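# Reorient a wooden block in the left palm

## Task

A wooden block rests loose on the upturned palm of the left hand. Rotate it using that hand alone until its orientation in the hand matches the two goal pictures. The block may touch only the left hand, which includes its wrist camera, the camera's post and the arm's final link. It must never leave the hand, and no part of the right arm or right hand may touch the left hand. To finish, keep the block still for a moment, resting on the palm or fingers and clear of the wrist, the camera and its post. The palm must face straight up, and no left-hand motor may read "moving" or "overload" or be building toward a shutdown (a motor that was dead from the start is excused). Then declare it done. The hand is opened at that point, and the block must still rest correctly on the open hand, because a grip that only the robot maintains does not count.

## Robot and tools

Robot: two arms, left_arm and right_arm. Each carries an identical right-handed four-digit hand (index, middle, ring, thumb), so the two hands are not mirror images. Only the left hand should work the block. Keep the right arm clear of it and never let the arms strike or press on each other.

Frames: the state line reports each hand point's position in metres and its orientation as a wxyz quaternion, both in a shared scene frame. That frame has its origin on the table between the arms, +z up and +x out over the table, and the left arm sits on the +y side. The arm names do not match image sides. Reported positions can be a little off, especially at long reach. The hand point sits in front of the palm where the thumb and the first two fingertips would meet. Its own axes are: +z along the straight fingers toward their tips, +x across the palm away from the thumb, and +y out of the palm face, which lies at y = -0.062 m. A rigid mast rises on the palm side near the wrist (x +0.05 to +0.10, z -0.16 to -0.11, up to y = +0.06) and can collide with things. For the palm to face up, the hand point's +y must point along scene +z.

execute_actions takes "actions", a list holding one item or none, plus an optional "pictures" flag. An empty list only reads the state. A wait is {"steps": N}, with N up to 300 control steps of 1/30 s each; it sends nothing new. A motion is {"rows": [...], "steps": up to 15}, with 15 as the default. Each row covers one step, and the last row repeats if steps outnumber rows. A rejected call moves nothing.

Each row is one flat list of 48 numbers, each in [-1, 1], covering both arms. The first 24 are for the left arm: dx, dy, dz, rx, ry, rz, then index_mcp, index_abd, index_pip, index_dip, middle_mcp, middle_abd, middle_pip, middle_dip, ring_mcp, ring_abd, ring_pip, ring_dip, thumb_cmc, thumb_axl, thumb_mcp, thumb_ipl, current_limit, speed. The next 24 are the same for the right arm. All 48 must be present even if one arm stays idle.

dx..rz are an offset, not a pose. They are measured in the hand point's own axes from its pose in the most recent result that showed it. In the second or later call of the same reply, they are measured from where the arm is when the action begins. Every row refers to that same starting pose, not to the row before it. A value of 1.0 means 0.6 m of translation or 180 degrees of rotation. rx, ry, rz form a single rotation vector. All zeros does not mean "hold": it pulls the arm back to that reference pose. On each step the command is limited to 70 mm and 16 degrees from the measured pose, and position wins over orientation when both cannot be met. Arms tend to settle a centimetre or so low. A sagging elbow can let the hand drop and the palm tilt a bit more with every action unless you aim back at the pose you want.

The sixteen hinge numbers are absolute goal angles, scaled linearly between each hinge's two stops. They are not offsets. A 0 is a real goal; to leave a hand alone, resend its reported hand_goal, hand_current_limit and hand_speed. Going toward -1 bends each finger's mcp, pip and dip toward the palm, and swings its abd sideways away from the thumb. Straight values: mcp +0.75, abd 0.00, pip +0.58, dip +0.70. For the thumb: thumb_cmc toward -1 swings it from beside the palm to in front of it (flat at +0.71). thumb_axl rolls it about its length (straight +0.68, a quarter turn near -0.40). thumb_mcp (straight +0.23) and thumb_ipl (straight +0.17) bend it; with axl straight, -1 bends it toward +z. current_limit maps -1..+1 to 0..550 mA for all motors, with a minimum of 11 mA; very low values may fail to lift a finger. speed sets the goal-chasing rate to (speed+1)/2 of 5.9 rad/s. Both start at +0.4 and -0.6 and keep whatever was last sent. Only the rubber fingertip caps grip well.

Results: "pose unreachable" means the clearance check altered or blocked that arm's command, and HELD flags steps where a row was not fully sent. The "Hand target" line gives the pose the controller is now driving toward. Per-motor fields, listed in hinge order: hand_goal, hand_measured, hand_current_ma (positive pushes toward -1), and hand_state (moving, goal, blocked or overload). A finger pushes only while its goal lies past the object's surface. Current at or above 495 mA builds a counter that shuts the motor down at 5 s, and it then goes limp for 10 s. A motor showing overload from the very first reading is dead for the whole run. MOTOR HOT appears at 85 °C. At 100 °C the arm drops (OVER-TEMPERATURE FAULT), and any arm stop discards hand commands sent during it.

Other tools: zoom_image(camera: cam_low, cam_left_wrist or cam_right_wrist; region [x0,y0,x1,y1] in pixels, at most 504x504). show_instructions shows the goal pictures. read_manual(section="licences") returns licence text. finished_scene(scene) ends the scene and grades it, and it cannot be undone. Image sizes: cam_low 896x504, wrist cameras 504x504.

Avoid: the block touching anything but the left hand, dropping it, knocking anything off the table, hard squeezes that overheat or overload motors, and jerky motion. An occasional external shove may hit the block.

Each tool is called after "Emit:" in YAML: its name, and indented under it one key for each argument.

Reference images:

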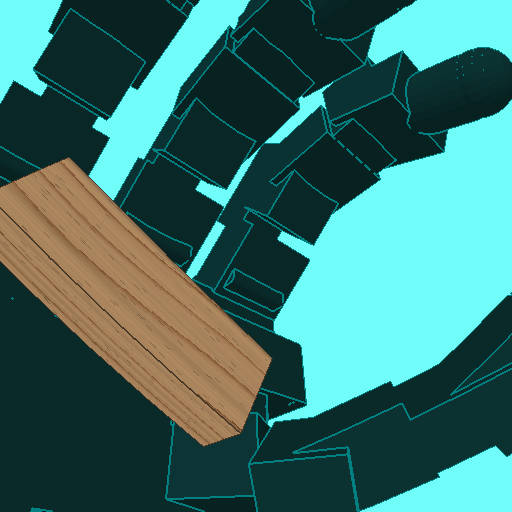

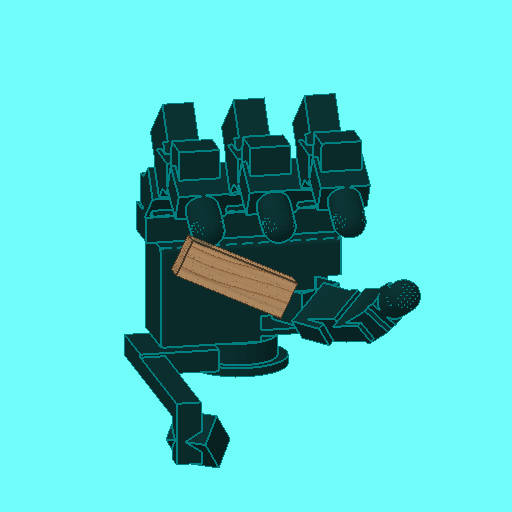

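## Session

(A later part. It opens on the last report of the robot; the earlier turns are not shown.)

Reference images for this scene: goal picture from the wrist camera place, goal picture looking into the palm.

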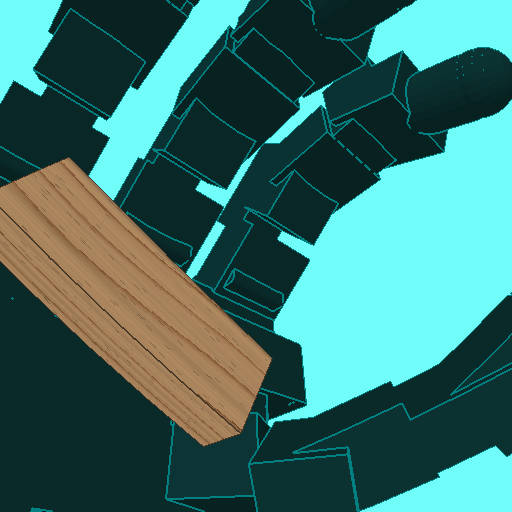

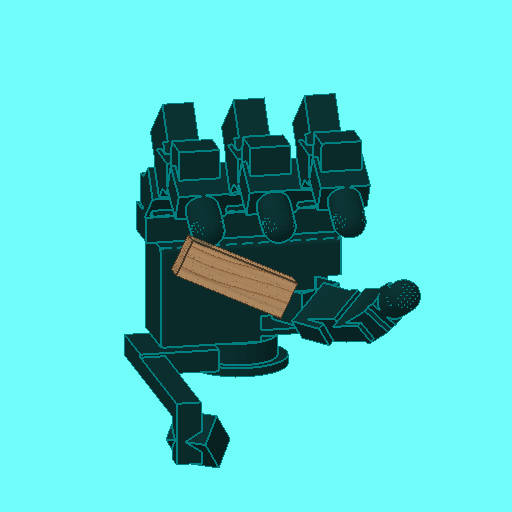

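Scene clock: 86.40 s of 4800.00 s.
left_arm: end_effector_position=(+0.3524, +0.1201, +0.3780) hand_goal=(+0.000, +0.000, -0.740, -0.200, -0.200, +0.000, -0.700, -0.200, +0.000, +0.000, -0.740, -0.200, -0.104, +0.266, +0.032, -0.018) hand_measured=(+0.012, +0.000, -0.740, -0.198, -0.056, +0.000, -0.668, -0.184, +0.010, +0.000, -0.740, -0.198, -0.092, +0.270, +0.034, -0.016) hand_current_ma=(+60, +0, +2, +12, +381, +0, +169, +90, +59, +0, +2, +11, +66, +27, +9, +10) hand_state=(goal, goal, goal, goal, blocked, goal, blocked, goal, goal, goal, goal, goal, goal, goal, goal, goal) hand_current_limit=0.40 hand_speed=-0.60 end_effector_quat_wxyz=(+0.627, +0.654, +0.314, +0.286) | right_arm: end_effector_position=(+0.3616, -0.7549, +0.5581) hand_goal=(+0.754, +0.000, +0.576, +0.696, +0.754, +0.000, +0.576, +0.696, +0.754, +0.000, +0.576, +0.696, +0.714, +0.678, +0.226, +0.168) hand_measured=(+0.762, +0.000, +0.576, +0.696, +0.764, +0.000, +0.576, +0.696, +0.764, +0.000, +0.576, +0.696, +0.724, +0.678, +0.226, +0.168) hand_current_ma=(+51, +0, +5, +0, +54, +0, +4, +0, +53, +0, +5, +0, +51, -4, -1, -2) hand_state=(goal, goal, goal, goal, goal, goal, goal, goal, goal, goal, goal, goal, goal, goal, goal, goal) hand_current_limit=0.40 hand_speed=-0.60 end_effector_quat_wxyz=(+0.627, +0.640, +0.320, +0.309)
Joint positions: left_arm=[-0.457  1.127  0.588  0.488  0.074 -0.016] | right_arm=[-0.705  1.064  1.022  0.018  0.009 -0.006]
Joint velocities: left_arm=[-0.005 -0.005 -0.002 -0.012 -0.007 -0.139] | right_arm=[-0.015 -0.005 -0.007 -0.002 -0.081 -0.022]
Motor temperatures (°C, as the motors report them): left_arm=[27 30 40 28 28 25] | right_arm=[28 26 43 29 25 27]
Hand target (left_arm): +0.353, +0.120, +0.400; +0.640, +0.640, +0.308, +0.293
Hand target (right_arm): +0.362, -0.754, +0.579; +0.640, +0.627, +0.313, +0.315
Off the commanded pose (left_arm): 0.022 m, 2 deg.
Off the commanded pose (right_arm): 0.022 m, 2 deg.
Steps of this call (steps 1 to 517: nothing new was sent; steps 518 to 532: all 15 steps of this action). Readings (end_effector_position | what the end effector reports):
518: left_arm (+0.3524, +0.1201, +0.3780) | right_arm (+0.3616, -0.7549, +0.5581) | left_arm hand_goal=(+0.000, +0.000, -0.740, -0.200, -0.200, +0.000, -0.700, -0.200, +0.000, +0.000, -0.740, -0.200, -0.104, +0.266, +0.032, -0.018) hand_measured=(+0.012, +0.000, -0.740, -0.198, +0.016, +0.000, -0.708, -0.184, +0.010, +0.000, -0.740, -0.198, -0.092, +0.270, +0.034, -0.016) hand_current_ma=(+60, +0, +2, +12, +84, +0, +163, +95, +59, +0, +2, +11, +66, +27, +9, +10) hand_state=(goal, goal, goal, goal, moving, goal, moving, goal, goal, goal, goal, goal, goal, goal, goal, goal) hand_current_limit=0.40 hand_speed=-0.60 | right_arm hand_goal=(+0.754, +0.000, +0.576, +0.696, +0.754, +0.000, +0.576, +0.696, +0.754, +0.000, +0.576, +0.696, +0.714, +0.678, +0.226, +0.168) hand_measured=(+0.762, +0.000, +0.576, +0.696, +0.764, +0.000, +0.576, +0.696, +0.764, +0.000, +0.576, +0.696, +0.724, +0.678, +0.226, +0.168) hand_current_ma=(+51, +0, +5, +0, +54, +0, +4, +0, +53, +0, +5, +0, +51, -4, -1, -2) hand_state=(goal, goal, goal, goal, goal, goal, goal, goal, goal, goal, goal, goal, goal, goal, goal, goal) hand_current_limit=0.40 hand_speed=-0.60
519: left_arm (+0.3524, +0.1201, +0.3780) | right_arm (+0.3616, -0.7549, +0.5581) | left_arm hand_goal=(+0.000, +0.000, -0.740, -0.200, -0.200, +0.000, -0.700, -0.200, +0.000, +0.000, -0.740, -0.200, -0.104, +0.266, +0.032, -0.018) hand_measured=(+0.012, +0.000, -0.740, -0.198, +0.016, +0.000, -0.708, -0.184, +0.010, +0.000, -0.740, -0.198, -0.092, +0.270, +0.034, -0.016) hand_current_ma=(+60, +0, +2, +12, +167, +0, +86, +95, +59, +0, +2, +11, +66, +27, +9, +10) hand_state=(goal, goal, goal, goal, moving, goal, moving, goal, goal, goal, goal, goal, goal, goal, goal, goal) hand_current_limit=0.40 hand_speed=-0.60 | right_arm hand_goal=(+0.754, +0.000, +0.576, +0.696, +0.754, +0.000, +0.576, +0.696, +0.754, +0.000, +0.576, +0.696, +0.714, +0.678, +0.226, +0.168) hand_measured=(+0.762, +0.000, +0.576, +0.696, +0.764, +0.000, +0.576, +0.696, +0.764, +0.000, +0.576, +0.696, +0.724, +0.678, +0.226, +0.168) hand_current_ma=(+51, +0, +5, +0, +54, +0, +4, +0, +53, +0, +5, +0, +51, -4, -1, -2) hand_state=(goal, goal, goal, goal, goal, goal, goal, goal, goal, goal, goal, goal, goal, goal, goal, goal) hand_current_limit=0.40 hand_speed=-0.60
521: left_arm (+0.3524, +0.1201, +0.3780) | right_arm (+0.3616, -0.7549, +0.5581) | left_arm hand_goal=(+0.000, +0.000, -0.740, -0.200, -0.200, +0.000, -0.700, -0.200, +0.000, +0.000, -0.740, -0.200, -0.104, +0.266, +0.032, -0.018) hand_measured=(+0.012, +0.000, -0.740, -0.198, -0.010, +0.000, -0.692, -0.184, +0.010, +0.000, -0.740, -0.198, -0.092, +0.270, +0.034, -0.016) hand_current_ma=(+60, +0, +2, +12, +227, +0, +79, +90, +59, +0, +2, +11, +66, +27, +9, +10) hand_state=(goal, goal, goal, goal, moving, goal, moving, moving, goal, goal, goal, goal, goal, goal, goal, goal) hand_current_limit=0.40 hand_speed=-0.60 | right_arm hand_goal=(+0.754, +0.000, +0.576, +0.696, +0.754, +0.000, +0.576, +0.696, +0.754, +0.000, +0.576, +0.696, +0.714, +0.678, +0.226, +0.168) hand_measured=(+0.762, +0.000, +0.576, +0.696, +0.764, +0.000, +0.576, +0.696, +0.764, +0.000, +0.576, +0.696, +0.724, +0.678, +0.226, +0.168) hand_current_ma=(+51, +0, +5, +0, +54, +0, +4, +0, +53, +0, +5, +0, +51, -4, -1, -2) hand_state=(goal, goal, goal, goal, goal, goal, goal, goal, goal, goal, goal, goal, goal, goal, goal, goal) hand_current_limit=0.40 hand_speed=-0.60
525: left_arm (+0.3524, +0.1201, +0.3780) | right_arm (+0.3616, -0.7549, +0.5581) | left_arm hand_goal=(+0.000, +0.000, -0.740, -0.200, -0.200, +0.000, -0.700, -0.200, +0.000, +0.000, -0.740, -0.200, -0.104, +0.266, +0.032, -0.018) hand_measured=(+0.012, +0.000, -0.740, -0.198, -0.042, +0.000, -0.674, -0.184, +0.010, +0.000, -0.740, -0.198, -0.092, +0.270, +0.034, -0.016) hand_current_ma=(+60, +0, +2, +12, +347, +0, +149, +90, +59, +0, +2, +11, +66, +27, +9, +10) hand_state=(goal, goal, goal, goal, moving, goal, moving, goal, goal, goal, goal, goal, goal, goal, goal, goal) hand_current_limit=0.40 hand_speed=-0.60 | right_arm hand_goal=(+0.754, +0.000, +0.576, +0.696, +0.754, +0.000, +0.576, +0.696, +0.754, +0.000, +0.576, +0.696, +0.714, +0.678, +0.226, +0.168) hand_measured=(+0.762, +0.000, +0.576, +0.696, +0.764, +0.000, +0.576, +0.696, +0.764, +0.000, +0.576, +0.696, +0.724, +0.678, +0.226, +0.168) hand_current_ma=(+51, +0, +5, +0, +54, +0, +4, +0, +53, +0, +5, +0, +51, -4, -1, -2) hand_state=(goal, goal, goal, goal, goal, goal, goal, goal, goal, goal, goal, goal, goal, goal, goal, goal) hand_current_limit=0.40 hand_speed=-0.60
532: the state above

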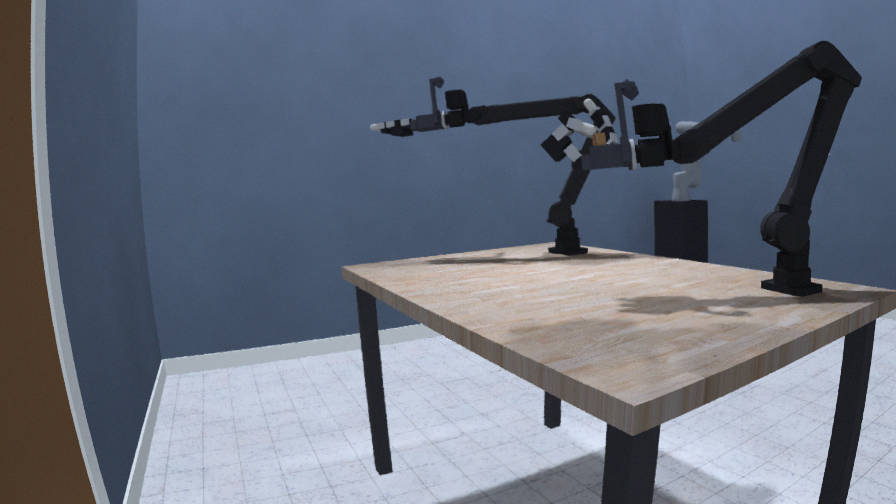

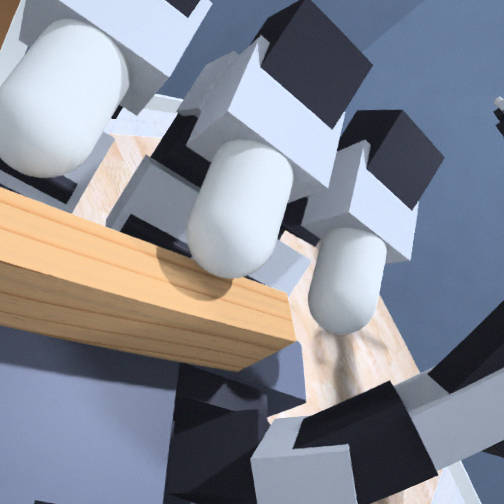

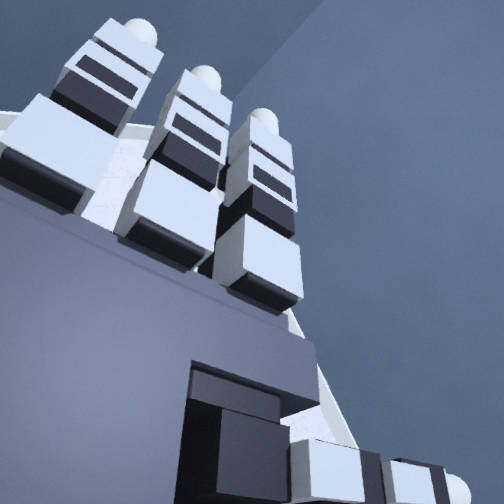

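Emit:
execute_actions:
  actions:
    - {"rows": [[0, 0.0368, 0, -0.0135, 0, 0, 0.0, 0, -0.74, -0.2, -0.056, 0, -0.25, -0.174, 0.0, 0, -0.2, -0.174, -0.104, 0.266, 0.032, -0.018, 0.4, -0.6, 0, 0.0365, 0, -0.0131, 0, 0, 0.754, 0, 0.576, 0.696, 0.754, 0, 0.576, 0.696, 0.754, 0, 0.576, 0.696, 0.714, 0.678, 0.226, 0.168, 0.4, -0.6], [0, 0.0368, 0, -0.0135, 0, 0, 0.0, 0, -0.74, -0.2, -0.056, 0, -0.25, -0.174, 0.0, 0, -0.2, -0.174, -0.104, 0.266, 0.032, -0.018, 0.4, -0.6, 0, 0.0365, 0, -0.0131, 0, 0, 0.754, 0, 0.576, 0.696, 0.754, 0, 0.576, 0.696, 0.754, 0, 0.576, 0.696, 0.714, 0.678, 0.226, 0.168, 0.4, -0.6], [0, 0.0368, 0, -0.0135, 0, 0, 0.0, 0, -0.74, -0.2, -0.056, 0, -0.25, -0.174, 0.0, 0, -0.2, -0.174, -0.104, 0.266, 0.032, -0.018, 0.4, -0.6, 0, 0.0365, 0, -0.0131, 0, 0, 0.754, 0, 0.576, 0.696, 0.754, 0, 0.576, 0.696, 0.754, 0, 0.576, 0.696, 0.714, 0.678, 0.226, 0.168, 0.4, -0.6], [0, 0.0368, 0, -0.0135, 0, 0, 0.0, 0, -0.74, -0.2, -0.056, 0, -0.25, -0.174, 0.0, 0, -0.2, -0.174, -0.104, 0.266, 0.032, -0.018, 0.4, -0.6, 0, 0.0365, 0, -0.0131, 0, 0, 0.754, 0, 0.576, 0.696, 0.754, 0, 0.576, 0.696, 0.754, 0, 0.576, 0.696, 0.714, 0.678, 0.226, 0.168, 0.4, -0.6], [0, 0.0368, 0, -0.0135, 0, 0, 0.0, 0, -0.74, -0.2, -0.056, 0, -0.25, -0.174, 0.0, 0, -0.2, -0.174, -0.104, 0.266, 0.032, -0.018, 0.4, -0.6, 0, 0.0365, 0, -0.0131, 0, 0, 0.754, 0, 0.576, 0.696, 0.754, 0, 0.576, 0.696, 0.754, 0, 0.576, 0.696, 0.714, 0.678, 0.226, 0.168, 0.4, -0.6], [0, 0.0368, 0, -0.0135, 0, 0, 0.0, 0, -0.74, -0.2, -0.056, 0, -0.25, -0.174, 0.0, 0, -0.2, -0.174, -0.104, 0.266, 0.032, -0.018, 0.4, -0.6, 0, 0.0365, 0, -0.0131, 0, 0, 0.754, 0, 0.576, 0.696, 0.754, 0, 0.576, 0.696, 0.754, 0, 0.576, 0.696, 0.714, 0.678, 0.226, 0.168, 0.4, -0.6], [0, 0.0368, 0, -0.0135, 0, 0, 0.0, 0, -0.74, -0.2, -0.333, 0, -0.25, -0.174, -0.437, 0, -0.2, -0.174, -0.104, 0.266, 0.032, -0.018, 0.4, -0.6, 0, 0.0365, 0, -0.0131, 0, 0, 0.754, 0, 0.576, 0.696, 0.754, 0, 0.576, 0.696, 0.754, 0, 0.576, 0.696, 0.714, 0.678, 0.226, 0.168, 0.4, -0.6]], "steps": 15}
  pictures: false

Emit:
execute_actions:
  actions:
    - {"steps": 15}

Scene clock: 120.93 s of 4800.00 s.
left_arm: end_effector_position=(+0.3524, +0.1201, +0.3780) hand_goal=(+0.000, +0.000, -0.740, -0.200, -0.332, +0.000, -0.250, -0.174, -0.436, +0.000, -0.200, -0.174, -0.104, +0.266, +0.032, -0.018) hand_measured=(+0.012, +0.000, -0.740, -0.198, -0.226, +0.000, -0.310, -0.174, -0.162, +0.000, -0.402, -0.178, -0.092, +0.270, +0.034, -0.016) hand_current_ma=(+60, +0, +2, +12, +84, +0, -73, -3, +84, +0, -68, -20, +66, +27, +9, +10) hand_state=(goal, goal, goal, goal, moving, goal, moving, goal, moving, goal, moving, goal, goal, goal, goal, goal) hand_current_limit=0.40 hand_speed=-0.60 end_effector_quat_wxyz=(+0.627, +0.654, +0.314, +0.286) | right_arm: end_effector_position=(+0.3616, -0.7549, +0.5581) hand_goal=(+0.754, +0.000, +0.576, +0.696, +0.754, +0.000, +0.576, +0.696, +0.754, +0.000, +0.576, +0.696, +0.714, +0.678, +0.226, +0.168) hand_measured=(+0.762, +0.000, +0.576, +0.696, +0.764, +0.000, +0.576, +0.696, +0.764, +0.000, +0.576, +0.696, +0.724, +0.678, +0.226, +0.168) hand_current_ma=(+51, +0, +5, +0, +54, +0, +4, +0, +53, +0, +5, +0, +51, -4, -1, -2) hand_state=(goal, goal, goal, goal, goal, goal, goal, goal, goal, goal, goal, goal, goal, goal, goal, goal) hand_current_limit=0.40 hand_speed=-0.60 end_effector_quat_wxyz=(+0.627, +0.640, +0.320, +0.309)
Joint positions: left_arm=[-0.457  1.127  0.588  0.488  0.074 -0.016] | right_arm=[-0.705  1.064  1.022  0.018  0.009 -0.006]
Joint velocities: left_arm=[ 0.005 -0.005 -0.012 -0.022 -0.037  0.007] | right_arm=[-0.015 -0.005  0.007  0.002 -0.022 -0.007]
Motor temperatures (°C, as the motors report them): left_arm=[27 30 41 28 28 25] | right_arm=[28 26 45 29 25 27]
Hand target (left_arm): +0.353, +0.120, +0.400; +0.640, +0.640, +0.308, +0.293
Hand target (right_arm): +0.362, -0.754, +0.579; +0.640, +0.627, +0.313, +0.315
Off the commanded pose (left_arm): 0.022 m, 2 deg.
Off the commanded pose (right_arm): 0.022 m, 2 deg.
Steps of this call (steps 1 to 1021: nothing new was sent; steps 1022 to 1036: all 15 steps of this action). Readings (end_effector_position | what the end effector reports):
1022: left_arm (+0.3524, +0.1201, +0.3780) | right_arm (+0.3616, -0.7549, +0.5581) | left_arm hand_goal=(+0.000, +0.000, -0.740, -0.200, -0.056, +0.000, -0.250, -0.174, +0.000, +0.000, -0.200, -0.174, -0.104, +0.266, +0.032, -0.018) hand_measured=(+0.012, +0.000, -0.740, -0.198, -0.056, +0.000, -0.666, -0.184, +0.010, +0.000, -0.740, -0.198, -0.092, +0.270, +0.034, -0.016) hand_current_ma=(+60, +0, +2, +12, +385, +0, +171, +90, +59, +0, +2, +11, +66, +27, +9, +10) hand_state=(goal, goal, goal, goal, moving, goal, moving, moving, goal, goal, moving, moving, goal, goal, goal, goal) hand_current_limit=0.40 hand_speed=-0.60 | right_arm hand_goal=(+0.754, +0.000, +0.576, +0.696, +0.754, +0.000, +0.576, +0.696, +0.754, +0.000, +0.576, +0.696, +0.714, +0.678, +0.226, +0.168) hand_measured=(+0.762, +0.000, +0.576, +0.696, +0.764, +0.000, +0.576, +0.696, +0.764, +0.000, +0.576, +0.696, +0.724, +0.678, +0.226, +0.168) hand_current_ma=(+51, +0, +5, +0, +54, +0, +4, +0, +53, +0, +5, +0, +51, -4, -1, -2) hand_state=(goal, goal, goal, goal, goal, goal, goal, goal, goal, goal, goal, goal, goal, goal, goal, goal) hand_current_limit=0.40 hand_speed=-0.60
1023: left_arm (+0.3524, +0.1201, +0.3780) | right_arm (+0.3616, -0.7549, +0.5581) | left_arm hand_goal=(+0.000, +0.000, -0.740, -0.200, -0.056, +0.000, -0.250, -0.174, +0.000, +0.000, -0.200, -0.174, -0.104, +0.266, +0.032, -0.018) hand_measured=(+0.012, +0.000, -0.740, -0.198, -0.056, +0.000, -0.666, -0.184, +0.010, +0.000, -0.740, -0.198, -0.092, +0.270, +0.034, -0.016) hand_current_ma=(+60, +0, +2, +12, +302, +0, +112, +35, +59, +0, -78, -50, +66, +27, +9, +10) hand_state=(goal, goal, goal, goal, moving, goal, moving, moving, goal, goal, moving, moving, goal, goal, goal, goal) hand_current_limit=0.40 hand_speed=-0.60 | right_arm hand_goal=(+0.754, +0.000, +0.576, +0.696, +0.754, +0.000, +0.576, +0.696, +0.754, +0.000, +0.576, +0.696, +0.714, +0.678, +0.226, +0.168) hand_measured=(+0.762, +0.000, +0.576, +0.696, +0.764, +0.000, +0.576, +0.696, +0.764, +0.000, +0.576, +0.696, +0.724, +0.678, +0.226, +0.168) hand_current_ma=(+51, +0, +5, +0, +54, +0, +4, +0, +53, +0, +5, +0, +51, -4, -1, -2) hand_state=(goal, goal, goal, goal, goal, goal, goal, goal, goal, goal, goal, goal, goal, goal, goal, goal) hand_current_limit=0.40 hand_speed=-0.60
1025: left_arm (+0.3524, +0.1201, +0.3780) | right_arm (+0.3616, -0.7549, +0.5581) | left_arm hand_goal=(+0.000, +0.000, -0.740, -0.200, -0.056, +0.000, -0.250, -0.174, +0.000, +0.000, -0.200, -0.174, -0.104, +0.266, +0.032, -0.018) hand_measured=(+0.012, +0.000, -0.740, -0.198, -0.058, +0.000, -0.646, -0.174, +0.010, +0.000, -0.698, -0.180, -0.092, +0.270, +0.034, -0.016) hand_current_ma=(+60, +0, +2, +12, -1, +0, -86, -15, +58, +0, -61, -15, +66, +27, +9, +10) hand_state=(goal, goal, goal, goal, moving, goal, moving, moving, goal, goal, moving, moving, goal, goal, goal, goal) hand_current_limit=0.40 hand_speed=-0.60 | right_arm hand_goal=(+0.754, +0.000, +0.576, +0.696, +0.754, +0.000, +0.576, +0.696, +0.754, +0.000, +0.576, +0.696, +0.714, +0.678, +0.226, +0.168) hand_measured=(+0.762, +0.000, +0.576, +0.696, +0.764, +0.000, +0.576, +0.696, +0.764, +0.000, +0.576, +0.696, +0.724, +0.678, +0.226, +0.168) hand_current_ma=(+51, +0, +5, +0, +54, +0, +4, +0, +53, +0, +5, +0, +51, -4, -1, -2) hand_state=(goal, goal, goal, goal, goal, goal, goal, goal, goal, goal, goal, goal, goal, goal, goal, goal) hand_current_limit=0.40 hand_speed=-0.60
1029: left_arm (+0.3524, +0.1201, +0.3780) | right_arm (+0.3616, -0.7549, +0.5581) | left_arm hand_goal=(+0.000, +0.000, -0.740, -0.200, -0.332, +0.000, -0.250, -0.174, -0.436, +0.000, -0.200, -0.174, -0.104, +0.266, +0.032, -0.018) hand_measured=(+0.012, +0.000, -0.740, -0.198, -0.052, +0.000, -0.532, -0.174, +0.010, +0.000, -0.592, -0.178, -0.092, +0.270, +0.034, -0.016) hand_current_ma=(+60, +0, +2, +12, +92, +0, -75, -3, +123, +0, -64, -20, +66, +27, +9, +10) hand_state=(goal, goal, goal, goal, moving, goal, moving, goal, moving, goal, moving, goal, goal, goal, goal, goal) hand_current_limit=0.40 hand_speed=-0.60 | right_arm hand_goal=(+0.754, +0.000, +0.576, +0.696, +0.754, +0.000, +0.576, +0.696, +0.754, +0.000, +0.576, +0.696, +0.714, +0.678, +0.226, +0.168) hand_measured=(+0.762, +0.000, +0.576, +0.696, +0.764, +0.000, +0.576, +0.696, +0.764, +0.000, +0.576, +0.696, +0.724, +0.678, +0.226, +0.168) hand_current_ma=(+51, +0, +5, +0, +54, +0, +4, +0, +53, +0, +5, +0, +51, -4, -1, -2) hand_state=(goal, goal, goal, goal, goal, goal, goal, goal, goal, goal, goal, goal, goal, goal, goal, goal) hand_current_limit=0.40 hand_speed=-0.60
1036: the state above

Scene clock: 121.43 s of 4800.00 s.
left_arm: end_effector_position=(+0.3524, +0.1201, +0.3780) hand_goal=(+0.000, +0.000, -0.740, -0.200, -0.332, +0.000, -0.250, -0.174, -0.436, +0.000, -0.200, -0.174, -0.104, +0.266, +0.032, -0.018) hand_measured=(+0.012, +0.000, -0.740, -0.198, -0.326, +0.000, -0.258, -0.174, -0.434, +0.000, -0.206, -0.178, -0.092, +0.270, +0.034, -0.016) hand_current_ma=(+60, +0, +2, +12, +27, +0, -37, -3, +13, +0, -38, -20, +66, +27, +9, +10) hand_state=(goal, goal, goal, goal, goal, goal, goal, goal, goal, goal, goal, goal, goal, goal, goal, goal) hand_current_limit=0.40 hand_speed=-0.60 end_effector_quat_wxyz=(+0.627, +0.654, +0.314, +0.286) | right_arm: end_effector_position=(+0.3616, -0.7549, +0.5581) hand_goal=(+0.754, +0.000, +0.576, +0.696, +0.754, +0.000, +0.576, +0.696, +0.754, +0.000, +0.576, +0.696, +0.714, +0.678, +0.226, +0.168) hand_measured=(+0.762, +0.000, +0.576, +0.696, +0.764, +0.000, +0.576, +0.696, +0.764, +0.000, +0.576, +0.696, +0.724, +0.678, +0.226, +0.168) hand_current_ma=(+51, +0, +5, +0, +54, +0, +4, +0, +53, +0, +5, +0, +51, -4, -1, -2) hand_state=(goal, goal, goal, goal, goal, goal, goal, goal, goal, goal, goal, goal, goal, goal, goal, goal) hand_current_limit=0.40 hand_speed=-0.60 end_effector_quat_wxyz=(+0.627, +0.640, +0.320, +0.309)
Joint positions: left_arm=[-0.457  1.127  0.588  0.488  0.074 -0.016] | right_arm=[-0.705  1.064  1.022  0.018  0.009 -0.006]
Joint velocities: left_arm=[-0.005 -0.005 -0.017  0.002 -0.022 -0.037] | right_arm=[-0.005 -0.005 -0.022 -0.002  0.051 -0.007]
Motor temperatures (°C, as the motors report them): left_arm=[27 30 41 28 28 25] | right_arm=[28 26 45 29 25 27]
Hand target (left_arm): +0.353, +0.120, +0.400; +0.640, +0.640, +0.308, +0.293
Hand target (right_arm): +0.362, -0.754, +0.579; +0.640, +0.627, +0.313, +0.315
Off the commanded pose (left_arm): 0.022 m, 2 deg.
Off the commanded pose (right_arm): 0.022 m, 2 deg.
Steps of this call (steps 1 to 15: nothing new was sent). Readings (end_effector_position | what the end effector reports):
1: left_arm (+0.3524, +0.1201, +0.3780) | right_arm (+0.3616, -0.7549, +0.5581) | left_arm hand_goal=(+0.000, +0.000, -0.740, -0.200, -0.332, +0.000, -0.250, -0.174, -0.436, +0.000, -0.200, -0.174, -0.104, +0.266, +0.032, -0.018) hand_measured=(+0.012, +0.000, -0.740, -0.198, -0.256, +0.000, -0.278, -0.174, -0.190, +0.000, -0.374, -0.178, -0.092, +0.270, +0.034, -0.016) hand_current_ma=(+60, +0, +2, +12, +83, +0, -18, -3, +81, +0, -67, -20, +66, +27, +9, +10) hand_state=(goal, goal, goal, goal, moving, goal, moving, goal, moving, goal, moving, goal, goal, goal, goal, goal) hand_current_limit=0.40 hand_speed=-0.60 | right_arm hand_goal=(+0.754, +0.000, +0.576, +0.696, +0.754, +0.000, +0.576, +0.696, +0.754, +0.000, +0.576, +0.696, +0.714, +0.678, +0.226, +0.168) hand_measured=(+0.762, +0.000, +0.576, +0.696, +0.764, +0.000, +0.576, +0.696, +0.764, +0.000, +0.576, +0.696, +0.724, +0.678, +0.226, +0.168) hand_current_ma=(+51, +0, +5, +0, +54, +0, +4, +0, +53, +0, +5, +0, +51, -4, -1, -2) hand_state=(goal, goal, goal, goal, goal, goal, goal, goal, goal, goal, goal, goal, goal, goal, goal, goal) hand_current_limit=0.40 hand_speed=-0.60
2: left_arm (+0.3524, +0.1201, +0.3780) | right_arm (+0.3616, -0.7549, +0.5581) | left_arm hand_goal=(+0.000, +0.000, -0.740, -0.200, -0.332, +0.000, -0.250, -0.174, -0.436, +0.000, -0.200, -0.174, -0.104, +0.266, +0.032, -0.018) hand_measured=(+0.012, +0.000, -0.740, -0.198, -0.284, +0.000, -0.262, -0.174, -0.218, +0.000, -0.346, -0.178, -0.092, +0.270, +0.034, -0.016) hand_current_ma=(+60, +0, +2, +12, +62, +0, -24, -3, +79, +0, -68, -20, +66, +27, +9, +10) hand_state=(goal, goal, goal, goal, moving, goal, moving, goal, moving, goal, moving, goal, goal, goal, goal, goal) hand_current_limit=0.40 hand_speed=-0.60 | right_arm hand_goal=(+0.754, +0.000, +0.576, +0.696, +0.754, +0.000, +0.576, +0.696, +0.754, +0.000, +0.576, +0.696, +0.714, +0.678, +0.226, +0.168) hand_measured=(+0.762, +0.000, +0.576, +0.696, +0.764, +0.000, +0.576, +0.696, +0.764, +0.000, +0.576, +0.696, +0.724, +0.678, +0.226, +0.168) hand_current_ma=(+51, +0, +5, +0, +54, +0, +4, +0, +53, +0, +5, +0, +51, -4, -1, -2) hand_state=(goal, goal, goal, goal, goal, goal, goal, goal, goal, goal, goal, goal, goal, goal, goal, goal) hand_current_limit=0.40 hand_speed=-0.60
4: left_arm (+0.3524, +0.1201, +0.3780) | right_arm (+0.3616, -0.7549, +0.5581) | left_arm hand_goal=(+0.000, +0.000, -0.740, -0.200, -0.332, +0.000, -0.250, -0.174, -0.436, +0.000, -0.200, -0.174, -0.104, +0.266, +0.032, -0.018) hand_measured=(+0.012, +0.000, -0.740, -0.198, -0.322, +0.000, -0.258, -0.174, -0.276, +0.000, -0.292, -0.178, -0.092, +0.270, +0.034, -0.016) hand_current_ma=(+60, +0, +2, +12, +13, +0, -38, -3, +73, +0, -68, -20, +66, +27, +9, +10) hand_state=(goal, goal, goal, goal, moving, goal, moving, goal, moving, goal, moving, goal, goal, goal, goal, goal) hand_current_limit=0.40 hand_speed=-0.60 | right_arm hand_goal=(+0.754, +0.000, +0.576, +0.696, +0.754, +0.000, +0.576, +0.696, +0.754, +0.000, +0.576, +0.696, +0.714, +0.678, +0.226, +0.168) hand_measured=(+0.762, +0.000, +0.576, +0.696, +0.764, +0.000, +0.576, +0.696, +0.764, +0.000, +0.576, +0.696, +0.724, +0.678, +0.226, +0.168) hand_current_ma=(+51, +0, +5, +0, +54, +0, +4, +0, +53, +0, +5, +0, +51, -4, -1, -2) hand_state=(goal, goal, goal, goal, goal, goal, goal, goal, goal, goal, goal, goal, goal, goal, goal, goal) hand_current_limit=0.40 hand_speed=-0.60
8: left_arm (+0.3524, +0.1201, +0.3780) | right_arm (+0.3616, -0.7549, +0.5581) | left_arm hand_goal=(+0.000, +0.000, -0.740, -0.200, -0.332, +0.000, -0.250, -0.174, -0.436, +0.000, -0.200, -0.174, -0.104, +0.266, +0.032, -0.018) hand_measured=(+0.012, +0.000, -0.740, -0.198, -0.326, +0.000, -0.258, -0.174, -0.392, +0.000, -0.210, -0.178, -0.092, +0.270, +0.034, -0.016) hand_current_ma=(+60, +0, +2, +12, +27, +0, -37, -3, +39, +0, -30, -20, +66, +27, +9, +10) hand_state=(goal, goal, goal, goal, goal, goal, goal, goal, moving, goal, moving, goal, goal, goal, goal, goal) hand_current_limit=0.40 hand_speed=-0.60 | right_arm hand_goal=(+0.754, +0.000, +0.576, +0.696, +0.754, +0.000, +0.576, +0.696, +0.754, +0.000, +0.576, +0.696, +0.714, +0.678, +0.226, +0.168) hand_measured=(+0.762, +0.000, +0.576, +0.696, +0.764, +0.000, +0.576, +0.696, +0.764, +0.000, +0.576, +0.696, +0.724, +0.678, +0.226, +0.168) hand_current_ma=(+51, +0, +5, +0, +54, +0, +4, +0, +53, +0, +5, +0, +51, -4, -1, -2) hand_state=(goal, goal, goal, goal, goal, goal, goal, goal, goal, goal, goal, goal, goal, goal, goal, goal) hand_current_limit=0.40 hand_speed=-0.60
15: the state above

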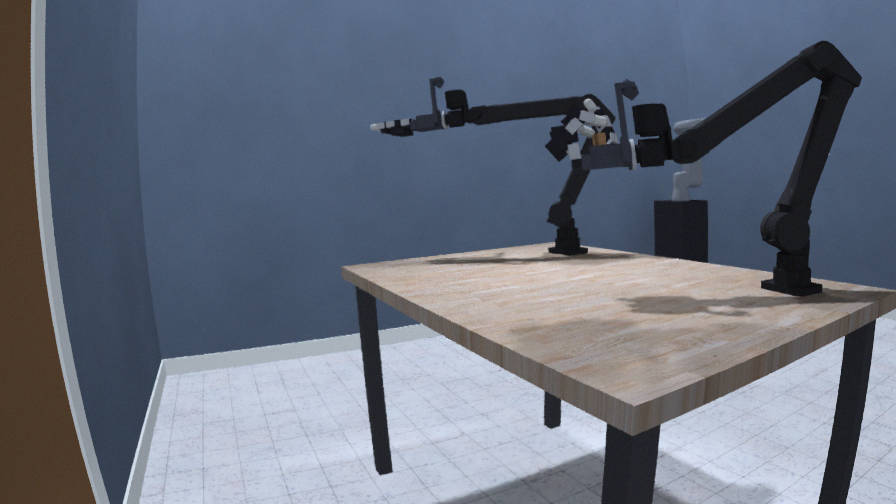

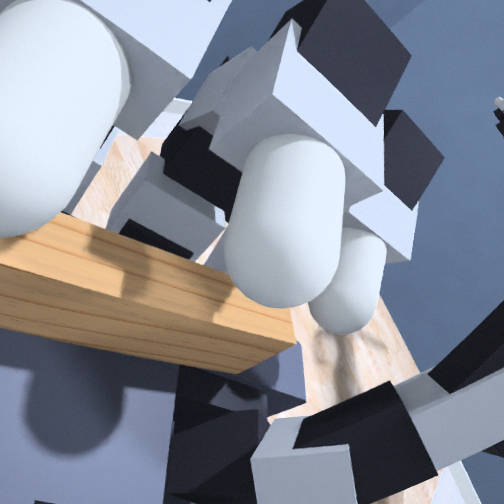

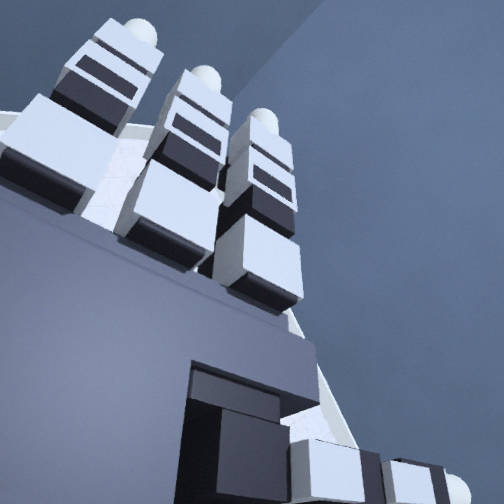

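Now lower the fingertips onto the block's top.

Emit:
execute_actions:
  actions:
    - {"rows": [[0, 0.0368, 0, -0.0135, 0, 0, 0.0, 0, -0.74, -0.2, -0.333, 0, -0.46, -0.174, -0.437, 0, -0.36, -0.174, -0.104, 0.266, 0.032, -0.018, 0.4, -0.6, 0, 0.0365, 0, -0.0131, 0, 0, 0.754, 0, 0.576, 0.696, 0.754, 0, 0.576, 0.696, 0.754, 0, 0.576, 0.696, 0.714, 0.678, 0.226, 0.168, 0.4, -0.6]], "steps": 15}

Emit:
zoom_image:
  camera: "cam_low"
  region: [530, 80, 670, 180]

Scene clock: 126.20 s of 4800.00 s.
left_arm: end_effector_position=(+0.3524, +0.1201, +0.3780) hand_goal=(+0.000, +0.000, -0.740, -0.200, -0.332, +0.000, -0.460, -0.174, -0.436, +0.000, -0.360, -0.174, -0.104, +0.266, +0.032, -0.018) hand_measured=(+0.012, +0.000, -0.740, -0.198, -0.328, +0.000, -0.450, -0.172, -0.432, +0.000, -0.350, -0.174, -0.092, +0.270, +0.034, -0.016) hand_current_ma=(+60, +0, +2, +12, +26, +0, +54, +8, +19, +0, +65, +4, +66, +27, +9, +10) hand_state=(goal, goal, goal, goal, goal, goal, goal, goal, goal, goal, goal, goal, goal, goal, goal, goal) hand_current_limit=0.40 hand_speed=-0.60 end_effector_quat_wxyz=(+0.627, +0.654, +0.314, +0.286) | right_arm: end_effector_position=(+0.3616, -0.7549, +0.5581) hand_goal=(+0.754, +0.000, +0.576, +0.696, +0.754, +0.000, +0.576, +0.696, +0.754, +0.000, +0.576, +0.696, +0.714, +0.678, +0.226, +0.168) hand_measured=(+0.762, +0.000, +0.576, +0.696, +0.764, +0.000, +0.576, +0.696, +0.764, +0.000, +0.576, +0.696, +0.724, +0.678, +0.226, +0.168) hand_current_ma=(+51, +0, +5, +0, +54, +0, +4, +0, +53, +0, +5, +0, +51, -4, -1, -2) hand_state=(goal, goal, goal, goal, goal, goal, goal, goal, goal, goal, goal, goal, goal, goal, goal, goal) hand_current_limit=0.40 hand_speed=-0.60 end_effector_quat_wxyz=(+0.627, +0.640, +0.320, +0.309)
Joint positions: left_arm=[-0.457  1.127  0.588  0.488  0.074 -0.016] | right_arm=[-0.705  1.064  1.022  0.018  0.009 -0.006]
Joint velocities: left_arm=[ 0.005 -0.005  0.007 -0.002  0.081 -0.066] | right_arm=[ 0.015 -0.005 -0.002 -0.007 -0.022 -0.066]
Motor temperatures (°C, as the motors report them): left_arm=[27 30 41 28 28 25] | right_arm=[28 26 45 29 25 27]
Hand target (left_arm): +0.353, +0.120, +0.400; +0.640, +0.640, +0.308, +0.293
Hand target (right_arm): +0.362, -0.754, +0.579; +0.640, +0.627, +0.313, +0.315
Off the commanded pose (left_arm): 0.022 m, 2 deg.
Off the commanded pose (right_arm): 0.022 m, 2 deg.
Steps of this call (steps 1 to 128: nothing new was sent; steps 129 to 143: all 15 steps of this action). Readings (end_effector_position | what the end effector reports):
129: left_arm (+0.3524, +0.1201, +0.3780) | right_arm (+0.3616, -0.7549, +0.5581) | left_arm hand_goal=(+0.000, +0.000, -0.740, -0.200, -0.332, +0.000, -0.460, -0.174, -0.436, +0.000, -0.360, -0.174, -0.104, +0.266, +0.032, -0.018) hand_measured=(+0.012, +0.000, -0.740, -0.198, -0.326, +0.000, -0.258, -0.174, -0.434, +0.000, -0.206, -0.178, -0.092, +0.270, +0.034, -0.016) hand_current_ma=(+60, +0, +2, +12, +27, +0, -37, -3, +13, +0, -38, -20, +66, +27, +9, +10) hand_state=(goal, goal, goal, goal, goal, goal, moving, goal, goal, goal, moving, goal, goal, goal, goal, goal) hand_current_limit=0.40 hand_speed=-0.60 | right_arm hand_goal=(+0.754, +0.000, +0.576, +0.696, +0.754, +0.000, +0.576, +0.696, +0.754, +0.000, +0.576, +0.696, +0.714, +0.678, +0.226, +0.168) hand_measured=(+0.762, +0.000, +0.576, +0.696, +0.764, +0.000, +0.576, +0.696, +0.764, +0.000, +0.576, +0.696, +0.724, +0.678, +0.226, +0.168) hand_current_ma=(+51, +0, +5, +0, +54, +0, +4, +0, +53, +0, +5, +0, +51, -4, -1, -2) hand_state=(goal, goal, goal, goal, goal, goal, goal, goal, goal, goal, goal, goal, goal, goal, goal, goal) hand_current_limit=0.40 hand_speed=-0.60
130: left_arm (+0.3524, +0.1201, +0.3780) | right_arm (+0.3616, -0.7549, +0.5581) | left_arm hand_goal=(+0.000, +0.000, -0.740, -0.200, -0.332, +0.000, -0.460, -0.174, -0.436, +0.000, -0.360, -0.174, -0.104, +0.266, +0.032, -0.018) hand_measured=(+0.012, +0.000, -0.740, -0.198, -0.326, +0.000, -0.258, -0.174, -0.434, +0.000, -0.206, -0.178, -0.092, +0.270, +0.034, -0.016) hand_current_ma=(+60, +0, +2, +12, +27, +0, +33, -3, +13, +0, +40, -20, +66, +27, +9, +10) hand_state=(goal, goal, goal, goal, goal, goal, moving, goal, goal, goal, moving, goal, goal, goal, goal, goal) hand_current_limit=0.40 hand_speed=-0.60 | right_arm hand_goal=(+0.754, +0.000, +0.576, +0.696, +0.754, +0.000, +0.576, +0.696, +0.754, +0.000, +0.576, +0.696, +0.714, +0.678, +0.226, +0.168) hand_measured=(+0.762, +0.000, +0.576, +0.696, +0.764, +0.000, +0.576, +0.696, +0.764, +0.000, +0.576, +0.696, +0.724, +0.678, +0.226, +0.168) hand_current_ma=(+51, +0, +5, +0, +54, +0, +4, +0, +53, +0, +5, +0, +51, -4, -1, -2) hand_state=(goal, goal, goal, goal, goal, goal, goal, goal, goal, goal, goal, goal, goal, goal, goal, goal) hand_current_limit=0.40 hand_speed=-0.60
132: left_arm (+0.3524, +0.1201, +0.3780) | right_arm (+0.3616, -0.7549, +0.5581) | left_arm hand_goal=(+0.000, +0.000, -0.740, -0.200, -0.332, +0.000, -0.460, -0.174, -0.436, +0.000, -0.360, -0.174, -0.104, +0.266, +0.032, -0.018) hand_measured=(+0.012, +0.000, -0.740, -0.198, -0.326, +0.000, -0.296, -0.174, -0.434, +0.000, -0.248, -0.178, -0.092, +0.270, +0.034, -0.016) hand_current_ma=(+60, +0, +2, +12, +27, +0, +47, -3, +13, +0, +33, -20, +66, +27, +9, +10) hand_state=(goal, goal, goal, goal, goal, goal, moving, goal, goal, goal, moving, goal, goal, goal, goal, goal) hand_current_limit=0.40 hand_speed=-0.60 | right_arm hand_goal=(+0.754, +0.000, +0.576, +0.696, +0.754, +0.000, +0.576, +0.696, +0.754, +0.000, +0.576, +0.696, +0.714, +0.678, +0.226, +0.168) hand_measured=(+0.762, +0.000, +0.576, +0.696, +0.764, +0.000, +0.576, +0.696, +0.764, +0.000, +0.576, +0.696, +0.724, +0.678, +0.226, +0.168) hand_current_ma=(+51, +0, +5, +0, +54, +0, +4, +0, +53, +0, +5, +0, +51, -4, -1, -2) hand_state=(goal, goal, goal, goal, goal, goal, goal, goal, goal, goal, goal, goal, goal, goal, goal, goal) hand_current_limit=0.40 hand_speed=-0.60
136: left_arm (+0.3524, +0.1201, +0.3780) | right_arm (+0.3616, -0.7549, +0.5581) | left_arm hand_goal=(+0.000, +0.000, -0.740, -0.200, -0.332, +0.000, -0.460, -0.174, -0.436, +0.000, -0.360, -0.174, -0.104, +0.266, +0.032, -0.018) hand_measured=(+0.012, +0.000, -0.740, -0.198, -0.328, +0.000, -0.424, -0.174, -0.434, +0.000, -0.348, -0.176, -0.092, +0.270, +0.034, -0.016) hand_current_ma=(+60, +0, +2, +12, +24, +0, +7, -3, +26, +0, +85, +16, +66, +27, +9, +10) hand_state=(goal, goal, goal, goal, goal, goal, moving, goal, moving, goal, moving, moving, goal, goal, goal, goal) hand_current_limit=0.40 hand_speed=-0.60 | right_arm hand_goal=(+0.754, +0.000, +0.576, +0.696, +0.754, +0.000, +0.576, +0.696, +0.754, +0.000, +0.576, +0.696, +0.714, +0.678, +0.226, +0.168) hand_measured=(+0.762, +0.000, +0.576, +0.696, +0.764, +0.000, +0.576, +0.696, +0.764, +0.000, +0.576, +0.696, +0.724, +0.678, +0.226, +0.168) hand_current_ma=(+51, +0, +5, +0, +54, +0, +4, +0, +53, +0, +5, +0, +51, -4, -1, -2) hand_state=(goal, goal, goal, goal, goal, goal, goal, goal, goal, goal, goal, goal, goal, goal, goal, goal) hand_current_limit=0.40 hand_speed=-0.60
143: the state above

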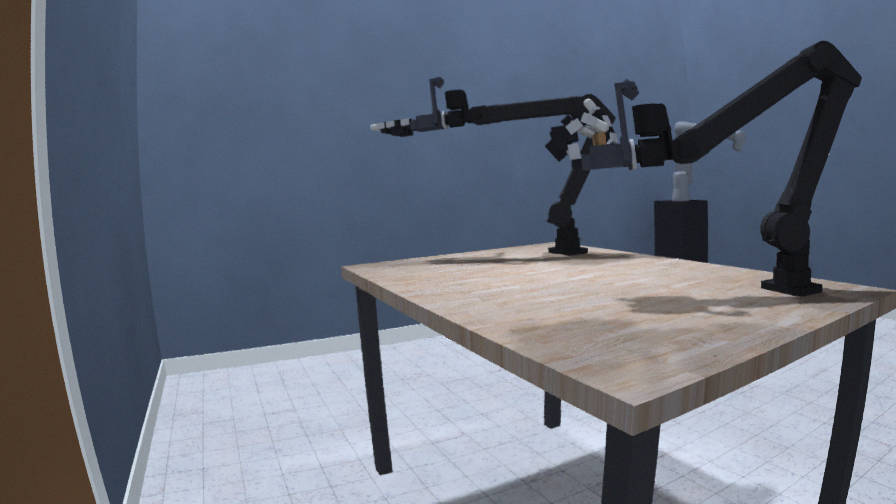

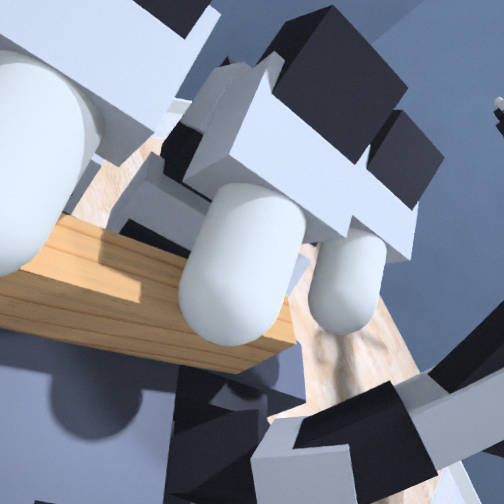

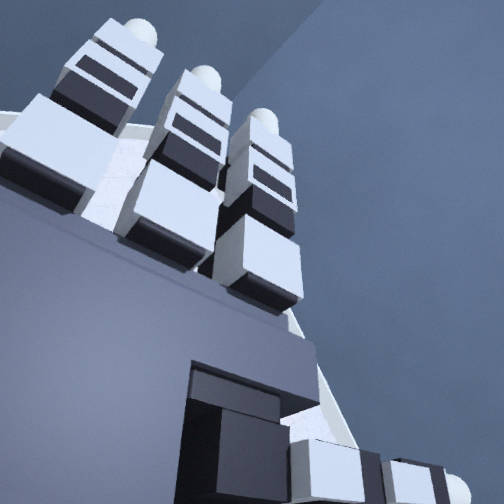

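Region (530, 80, 670, 180) of cam_low's 896x504 image, scaled by 3.600, with more detail than that image has; it fills the top 360 rows of this view, and the rest is white.

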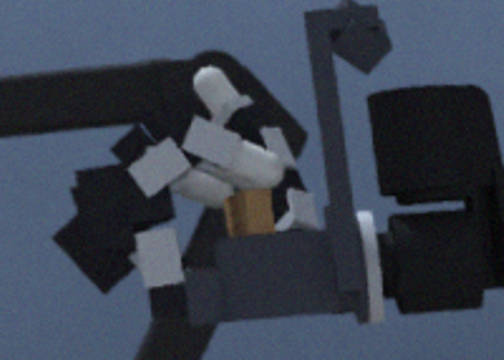

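Emit:
execute_actions:
  actions:
    - {"rows": [[0, 0.0368, 0, -0.0135, 0, 0, 0.0, 0, -0.74, -0.2, -0.35, 0, -0.49, -0.174, -0.455, 0, -0.39, -0.174, -0.104, 0.266, 0.032, -0.018, 0.4, -0.6, 0, 0.0365, 0, -0.0131, 0, 0, 0.754, 0, 0.576, 0.696, 0.754, 0, 0.576, 0.696, 0.754, 0, 0.576, 0.696, 0.714, 0.678, 0.226, 0.168, 0.4, -0.6], [0, 0.0368, 0, -0.0135, 0, 0, 0.0, 0, -0.74, -0.2, -0.367, 0, -0.478, -0.174, -0.472, 0, -0.376, -0.174, -0.104, 0.266, 0.032, -0.018, 0.4, -0.6, 0, 0.0365, 0, -0.0131, 0, 0, 0.754, 0, 0.576, 0.696, 0.754, 0, 0.576, 0.696, 0.754, 0, 0.576, 0.696, 0.714, 0.678, 0.226, 0.168, 0.4, -0.6], [0, 0.0368, 0, -0.0135, 0, 0, 0.0, 0, -0.74, -0.2, -0.384, 0, -0.466, -0.174, -0.489, 0, -0.362, -0.174, -0.104, 0.266, 0.032, -0.018, 0.4, -0.6, 0, 0.0365, 0, -0.0131, 0, 0, 0.754, 0, 0.576, 0.696, 0.754, 0, 0.576, 0.696, 0.754, 0, 0.576, 0.696, 0.714, 0.678, 0.226, 0.168, 0.4, -0.6], [0, 0.0368, 0, -0.0135, 0, 0, 0.0, 0, -0.74, -0.2, -0.401, 0, -0.454, -0.174, -0.506, 0, -0.348, -0.174, -0.104, 0.266, 0.032, -0.018, 0.4, -0.6, 0, 0.0365, 0, -0.0131, 0, 0, 0.754, 0, 0.576, 0.696, 0.754, 0, 0.576, 0.696, 0.754, 0, 0.576, 0.696, 0.714, 0.678, 0.226, 0.168, 0.4, -0.6], [0, 0.0368, 0, -0.0135, 0, 0, 0.0, 0, -0.74, -0.2, -0.418, 0, -0.442, -0.174, -0.523, 0, -0.334, -0.174, -0.104, 0.266, 0.032, -0.018, 0.4, -0.6, 0, 0.0365, 0, -0.0131, 0, 0, 0.754, 0, 0.576, 0.696, 0.754, 0, 0.576, 0.696, 0.754, 0, 0.576, 0.696, 0.714, 0.678, 0.226, 0.168, 0.4, -0.6], [0, 0.0368, 0, -0.0135, 0, 0, 0.0, 0, -0.74, -0.2, -0.435, 0, -0.43, -0.174, -0.54, 0, -0.32, -0.174, -0.104, 0.266, 0.032, -0.018, 0.4, -0.6, 0, 0.0365, 0, -0.0131, 0, 0, 0.754, 0, 0.576, 0.696, 0.754, 0, 0.576, 0.696, 0.754, 0, 0.576, 0.696, 0.714, 0.678, 0.226, 0.168, 0.4, -0.6], [0, 0.0368, 0, -0.0135, 0, 0, 0.0, 0, -0.74, -0.2, -0.452, 0, -0.418, -0.174, -0.557, 0, -0.306, -0.174, -0.104, 0.266, 0.032, -0.018, 0.4, -0.6, 0, 0.0365, 0, -0.0131, 0, 0, 0.754, 0, 0.576, 0.696, 0.754, 0, 0.576, 0.696, 0.754, 0, 0.576, 0.696, 0.714, 0.678, 0.226, 0.168, 0.4, -0.6], [0, 0.0368, 0, -0.0135, 0, 0, 0.0, 0, -0.74, -0.2, -0.469, 0, -0.406, -0.174, -0.574, 0, -0.292, -0.174, -0.104, 0.266, 0.032, -0.018, 0.4, -0.6, 0, 0.0365, 0, -0.0131, 0, 0, 0.754, 0, 0.576, 0.696, 0.754, 0, 0.576, 0.696, 0.754, 0, 0.576, 0.696, 0.714, 0.678, 0.226, 0.168, 0.4, -0.6]], "steps": 15}

Emit:
zoom_image:
  camera: "cam_low"
  region: [530, 80, 670, 180]

Scene clock: 156.87 s of 4800.00 s.
left_arm: end_effector_position=(+0.3524, +0.1201, +0.3780) hand_goal=(+0.000, +0.000, -0.740, -0.200, -0.468, +0.000, -0.406, -0.174, -0.574, +0.000, -0.292, -0.174, -0.104, +0.266, +0.032, -0.018) hand_measured=(+0.012, +0.000, -0.740, -0.198, -0.412, +0.000, -0.382, -0.164, -0.518, +0.000, -0.272, -0.164, -0.092, +0.270, +0.034, -0.016) hand_current_ma=(+60, +0, +2, +12, +300, +0, +125, +64, +310, +0, +121, +58, +66, +27, +9, +10) hand_state=(goal, goal, goal, goal, blocked, goal, blocked, goal, blocked, goal, goal, goal, goal, goal, goal, goal) hand_current_limit=0.40 hand_speed=-0.60 end_effector_quat_wxyz=(+0.627, +0.654, +0.314, +0.286) | right_arm: end_effector_position=(+0.3616, -0.7549, +0.5581) hand_goal=(+0.754, +0.000, +0.576, +0.696, +0.754, +0.000, +0.576, +0.696, +0.754, +0.000, +0.576, +0.696, +0.714, +0.678, +0.226, +0.168) hand_measured=(+0.762, +0.000, +0.576, +0.696, +0.764, +0.000, +0.576, +0.696, +0.764, +0.000, +0.576, +0.696, +0.724, +0.678, +0.226, +0.168) hand_current_ma=(+51, +0, +5, +0, +54, +0, +4, +0, +53, +0, +5, +0, +51, -4, -1, -2) hand_state=(goal, goal, goal, goal, goal, goal, goal, goal, goal, goal, goal, goal, goal, goal, goal, goal) hand_current_limit=0.40 hand_speed=-0.60 end_effector_quat_wxyz=(+0.627, +0.640, +0.320, +0.309)
Joint positions: left_arm=[-0.457  1.127  0.588  0.488  0.074 -0.016] | right_arm=[-0.705  1.064  1.022  0.018  0.009 -0.006]
Joint velocities: left_arm=[-0.024  0.005  0.012 -0.002 -0.007  0.022] | right_arm=[ 0.005 -0.015 -0.002  0.012 -0.022  0.051]
Motor temperatures (°C, as the motors report them): left_arm=[27 31 42 28 28 25] | right_arm=[28 26 47 29 25 27]
Hand target (left_arm): +0.353, +0.120, +0.400; +0.640, +0.640, +0.308, +0.293
Hand target (right_arm): +0.362, -0.754, +0.579; +0.640, +0.627, +0.313, +0.315
Off the commanded pose (left_arm): 0.022 m, 2 deg.
Off the commanded pose (right_arm): 0.022 m, 2 deg.
Steps of this call (steps 1 to 905: nothing new was sent; steps 906 to 920: all 15 steps of this action). Readings (end_effector_position | what the end effector reports):
906: left_arm (+0.3524, +0.1201, +0.3780) | right_arm (+0.3616, -0.7549, +0.5581) | left_arm hand_goal=(+0.000, +0.000, -0.740, -0.200, -0.350, +0.000, -0.490, -0.174, -0.454, +0.000, -0.390, -0.174, -0.104, +0.266, +0.032, -0.018) hand_measured=(+0.012, +0.000, -0.740, -0.198, -0.328, +0.000, -0.450, -0.172, -0.432, +0.000, -0.350, -0.174, -0.092, +0.270, +0.034, -0.016) hand_current_ma=(+60, +0, +2, +12, +26, +0, +54, +8, +19, +0, +65, +4, +66, +27, +9, +10) hand_state=(goal, goal, goal, goal, moving, goal, moving, goal, moving, goal, moving, goal, goal, goal, goal, goal) hand_current_limit=0.40 hand_speed=-0.60 | right_arm hand_goal=(+0.754, +0.000, +0.576, +0.696, +0.754, +0.000, +0.576, +0.696, +0.754, +0.000, +0.576, +0.696, +0.714, +0.678, +0.226, +0.168) hand_measured=(+0.762, +0.000, +0.576, +0.696, +0.764, +0.000, +0.576, +0.696, +0.764, +0.000, +0.576, +0.696, +0.724, +0.678, +0.226, +0.168) hand_current_ma=(+51, +0, +5, +0, +54, +0, +4, +0, +53, +0, +5, +0, +51, -4, -1, -2) hand_state=(goal, goal, goal, goal, goal, goal, goal, goal, goal, goal, goal, goal, goal, goal, goal, goal) hand_current_limit=0.40 hand_speed=-0.60
907: left_arm (+0.3524, +0.1201, +0.3780) | right_arm (+0.3616, -0.7549, +0.5581) | left_arm hand_goal=(+0.000, +0.000, -0.740, -0.200, -0.366, +0.000, -0.478, -0.174, -0.472, +0.000, -0.376, -0.174, -0.104, +0.266, +0.032, -0.018) hand_measured=(+0.012, +0.000, -0.740, -0.198, -0.328, +0.000, -0.450, -0.172, -0.432, +0.000, -0.350, -0.174, -0.092, +0.270, +0.034, -0.016) hand_current_ma=(+60, +0, +2, +12, +74, +0, +114, +8, +70, +0, +125, +5, +66, +27, +9, +10) hand_state=(goal, goal, goal, goal, moving, goal, moving, goal, moving, goal, moving, goal, goal, goal, goal, goal) hand_current_limit=0.40 hand_speed=-0.60 | right_arm hand_goal=(+0.754, +0.000, +0.576, +0.696, +0.754, +0.000, +0.576, +0.696, +0.754, +0.000, +0.576, +0.696, +0.714, +0.678, +0.226, +0.168) hand_measured=(+0.762, +0.000, +0.576, +0.696, +0.764, +0.000, +0.576, +0.696, +0.764, +0.000, +0.576, +0.696, +0.724, +0.678, +0.226, +0.168) hand_current_ma=(+51, +0, +5, +0, +54, +0, +4, +0, +53, +0, +5, +0, +51, -4, -1, -2) hand_state=(goal, goal, goal, goal, goal, goal, goal, goal, goal, goal, goal, goal, goal, goal, goal, goal) hand_current_limit=0.40 hand_speed=-0.60
909: left_arm (+0.3524, +0.1201, +0.3780) | right_arm (+0.3616, -0.7549, +0.5581) | left_arm hand_goal=(+0.000, +0.000, -0.740, -0.200, -0.400, +0.000, -0.454, -0.174, -0.506, +0.000, -0.348, -0.174, -0.104, +0.266, +0.032, -0.018) hand_measured=(+0.012, +0.000, -0.740, -0.198, -0.328, +0.000, -0.454, -0.168, -0.434, +0.000, -0.356, -0.168, -0.092, +0.270, +0.034, -0.016) hand_current_ma=(+60, +0, +2, +12, +259, +0, +87, +41, +270, +0, +79, +45, +66, +27, +9, +10) hand_state=(goal, goal, goal, goal, moving, goal, moving, moving, moving, goal, moving, moving, goal, goal, goal, goal) hand_current_limit=0.40 hand_speed=-0.60 | right_arm hand_goal=(+0.754, +0.000, +0.576, +0.696, +0.754, +0.000, +0.576, +0.696, +0.754, +0.000, +0.576, +0.696, +0.714, +0.678, +0.226, +0.168) hand_measured=(+0.762, +0.000, +0.576, +0.696, +0.764, +0.000, +0.576, +0.696, +0.764, +0.000, +0.576, +0.696, +0.724, +0.678, +0.226, +0.168) hand_current_ma=(+51, +0, +5, +0, +54, +0, +4, +0, +53, +0, +5, +0, +51, -4, -1, -2) hand_state=(goal, goal, goal, goal, goal, goal, goal, goal, goal, goal, goal, goal, goal, goal, goal, goal) hand_current_limit=0.40 hand_speed=-0.60
913: left_arm (+0.3524, +0.1201, +0.3780) | right_arm (+0.3616, -0.7549, +0.5581) | left_arm hand_goal=(+0.000, +0.000, -0.740, -0.200, -0.468, +0.000, -0.406, -0.174, -0.574, +0.000, -0.292, -0.174, -0.104, +0.266, +0.032, -0.018) hand_measured=(+0.012, +0.000, -0.740, -0.198, -0.366, +0.000, -0.420, -0.166, -0.474, +0.000, -0.314, -0.168, -0.092, +0.270, +0.034, -0.016) hand_current_ma=(+60, +0, +2, +12, +260, +0, +76, +44, +250, +0, +62, +39, +66, +27, +9, +10) hand_state=(goal, goal, goal, goal, moving, goal, moving, goal, moving, goal, moving, goal, goal, goal, goal, goal) hand_current_limit=0.40 hand_speed=-0.60 | right_arm hand_goal=(+0.754, +0.000, +0.576, +0.696, +0.754, +0.000, +0.576, +0.696, +0.754, +0.000, +0.576, +0.696, +0.714, +0.678, +0.226, +0.168) hand_measured=(+0.762, +0.000, +0.576, +0.696, +0.764, +0.000, +0.576, +0.696, +0.764, +0.000, +0.576, +0.696, +0.724, +0.678, +0.226, +0.168) hand_current_ma=(+51, +0, +5, +0, +54, +0, +4, +0, +53, +0, +5, +0, +51, -4, -1, -2) hand_state=(goal, goal, goal, goal, goal, goal, goal, goal, goal, goal, goal, goal, goal, goal, goal, goal) hand_current_limit=0.40 hand_speed=-0.60
920: the state above

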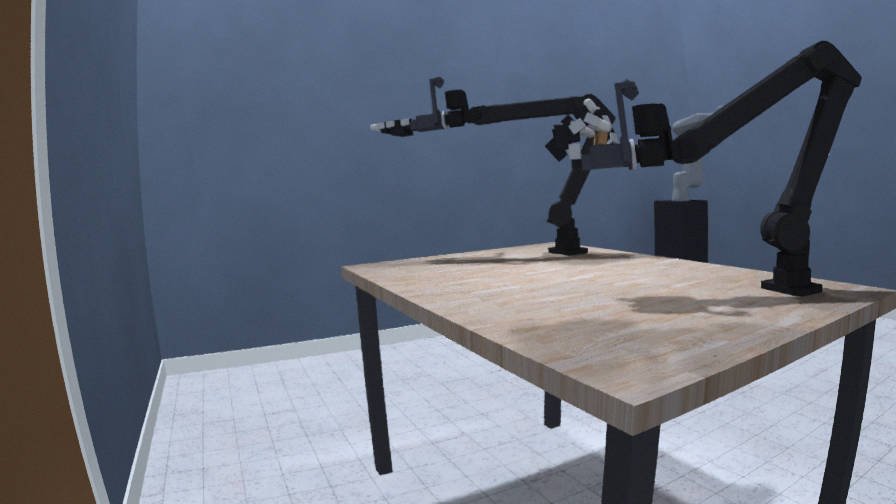

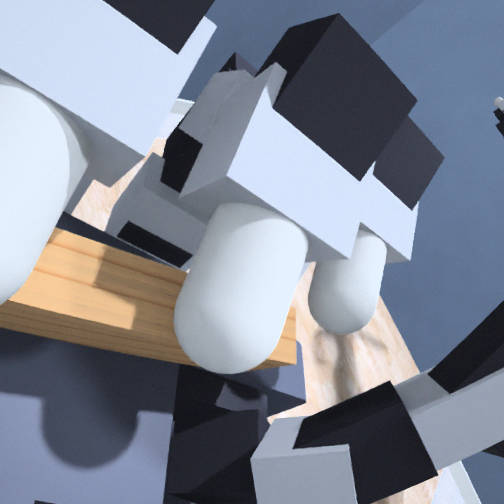

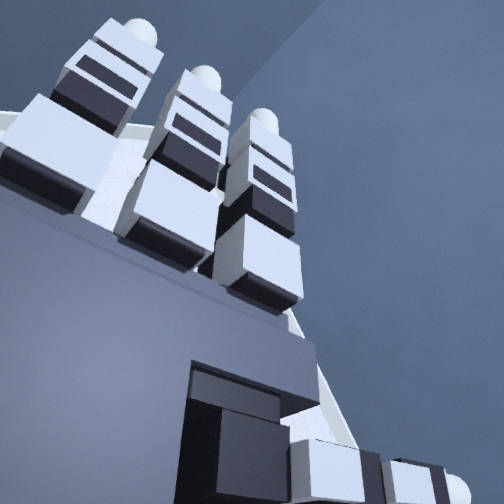

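Region (530, 80, 670, 180) of cam_low's 896x504 image, scaled by 3.600, with more detail than that image has; it fills the top 360 rows of this view, and the rest is white.

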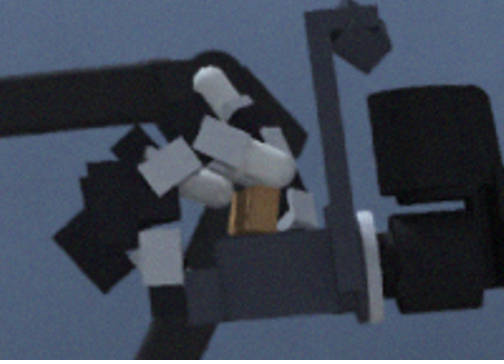

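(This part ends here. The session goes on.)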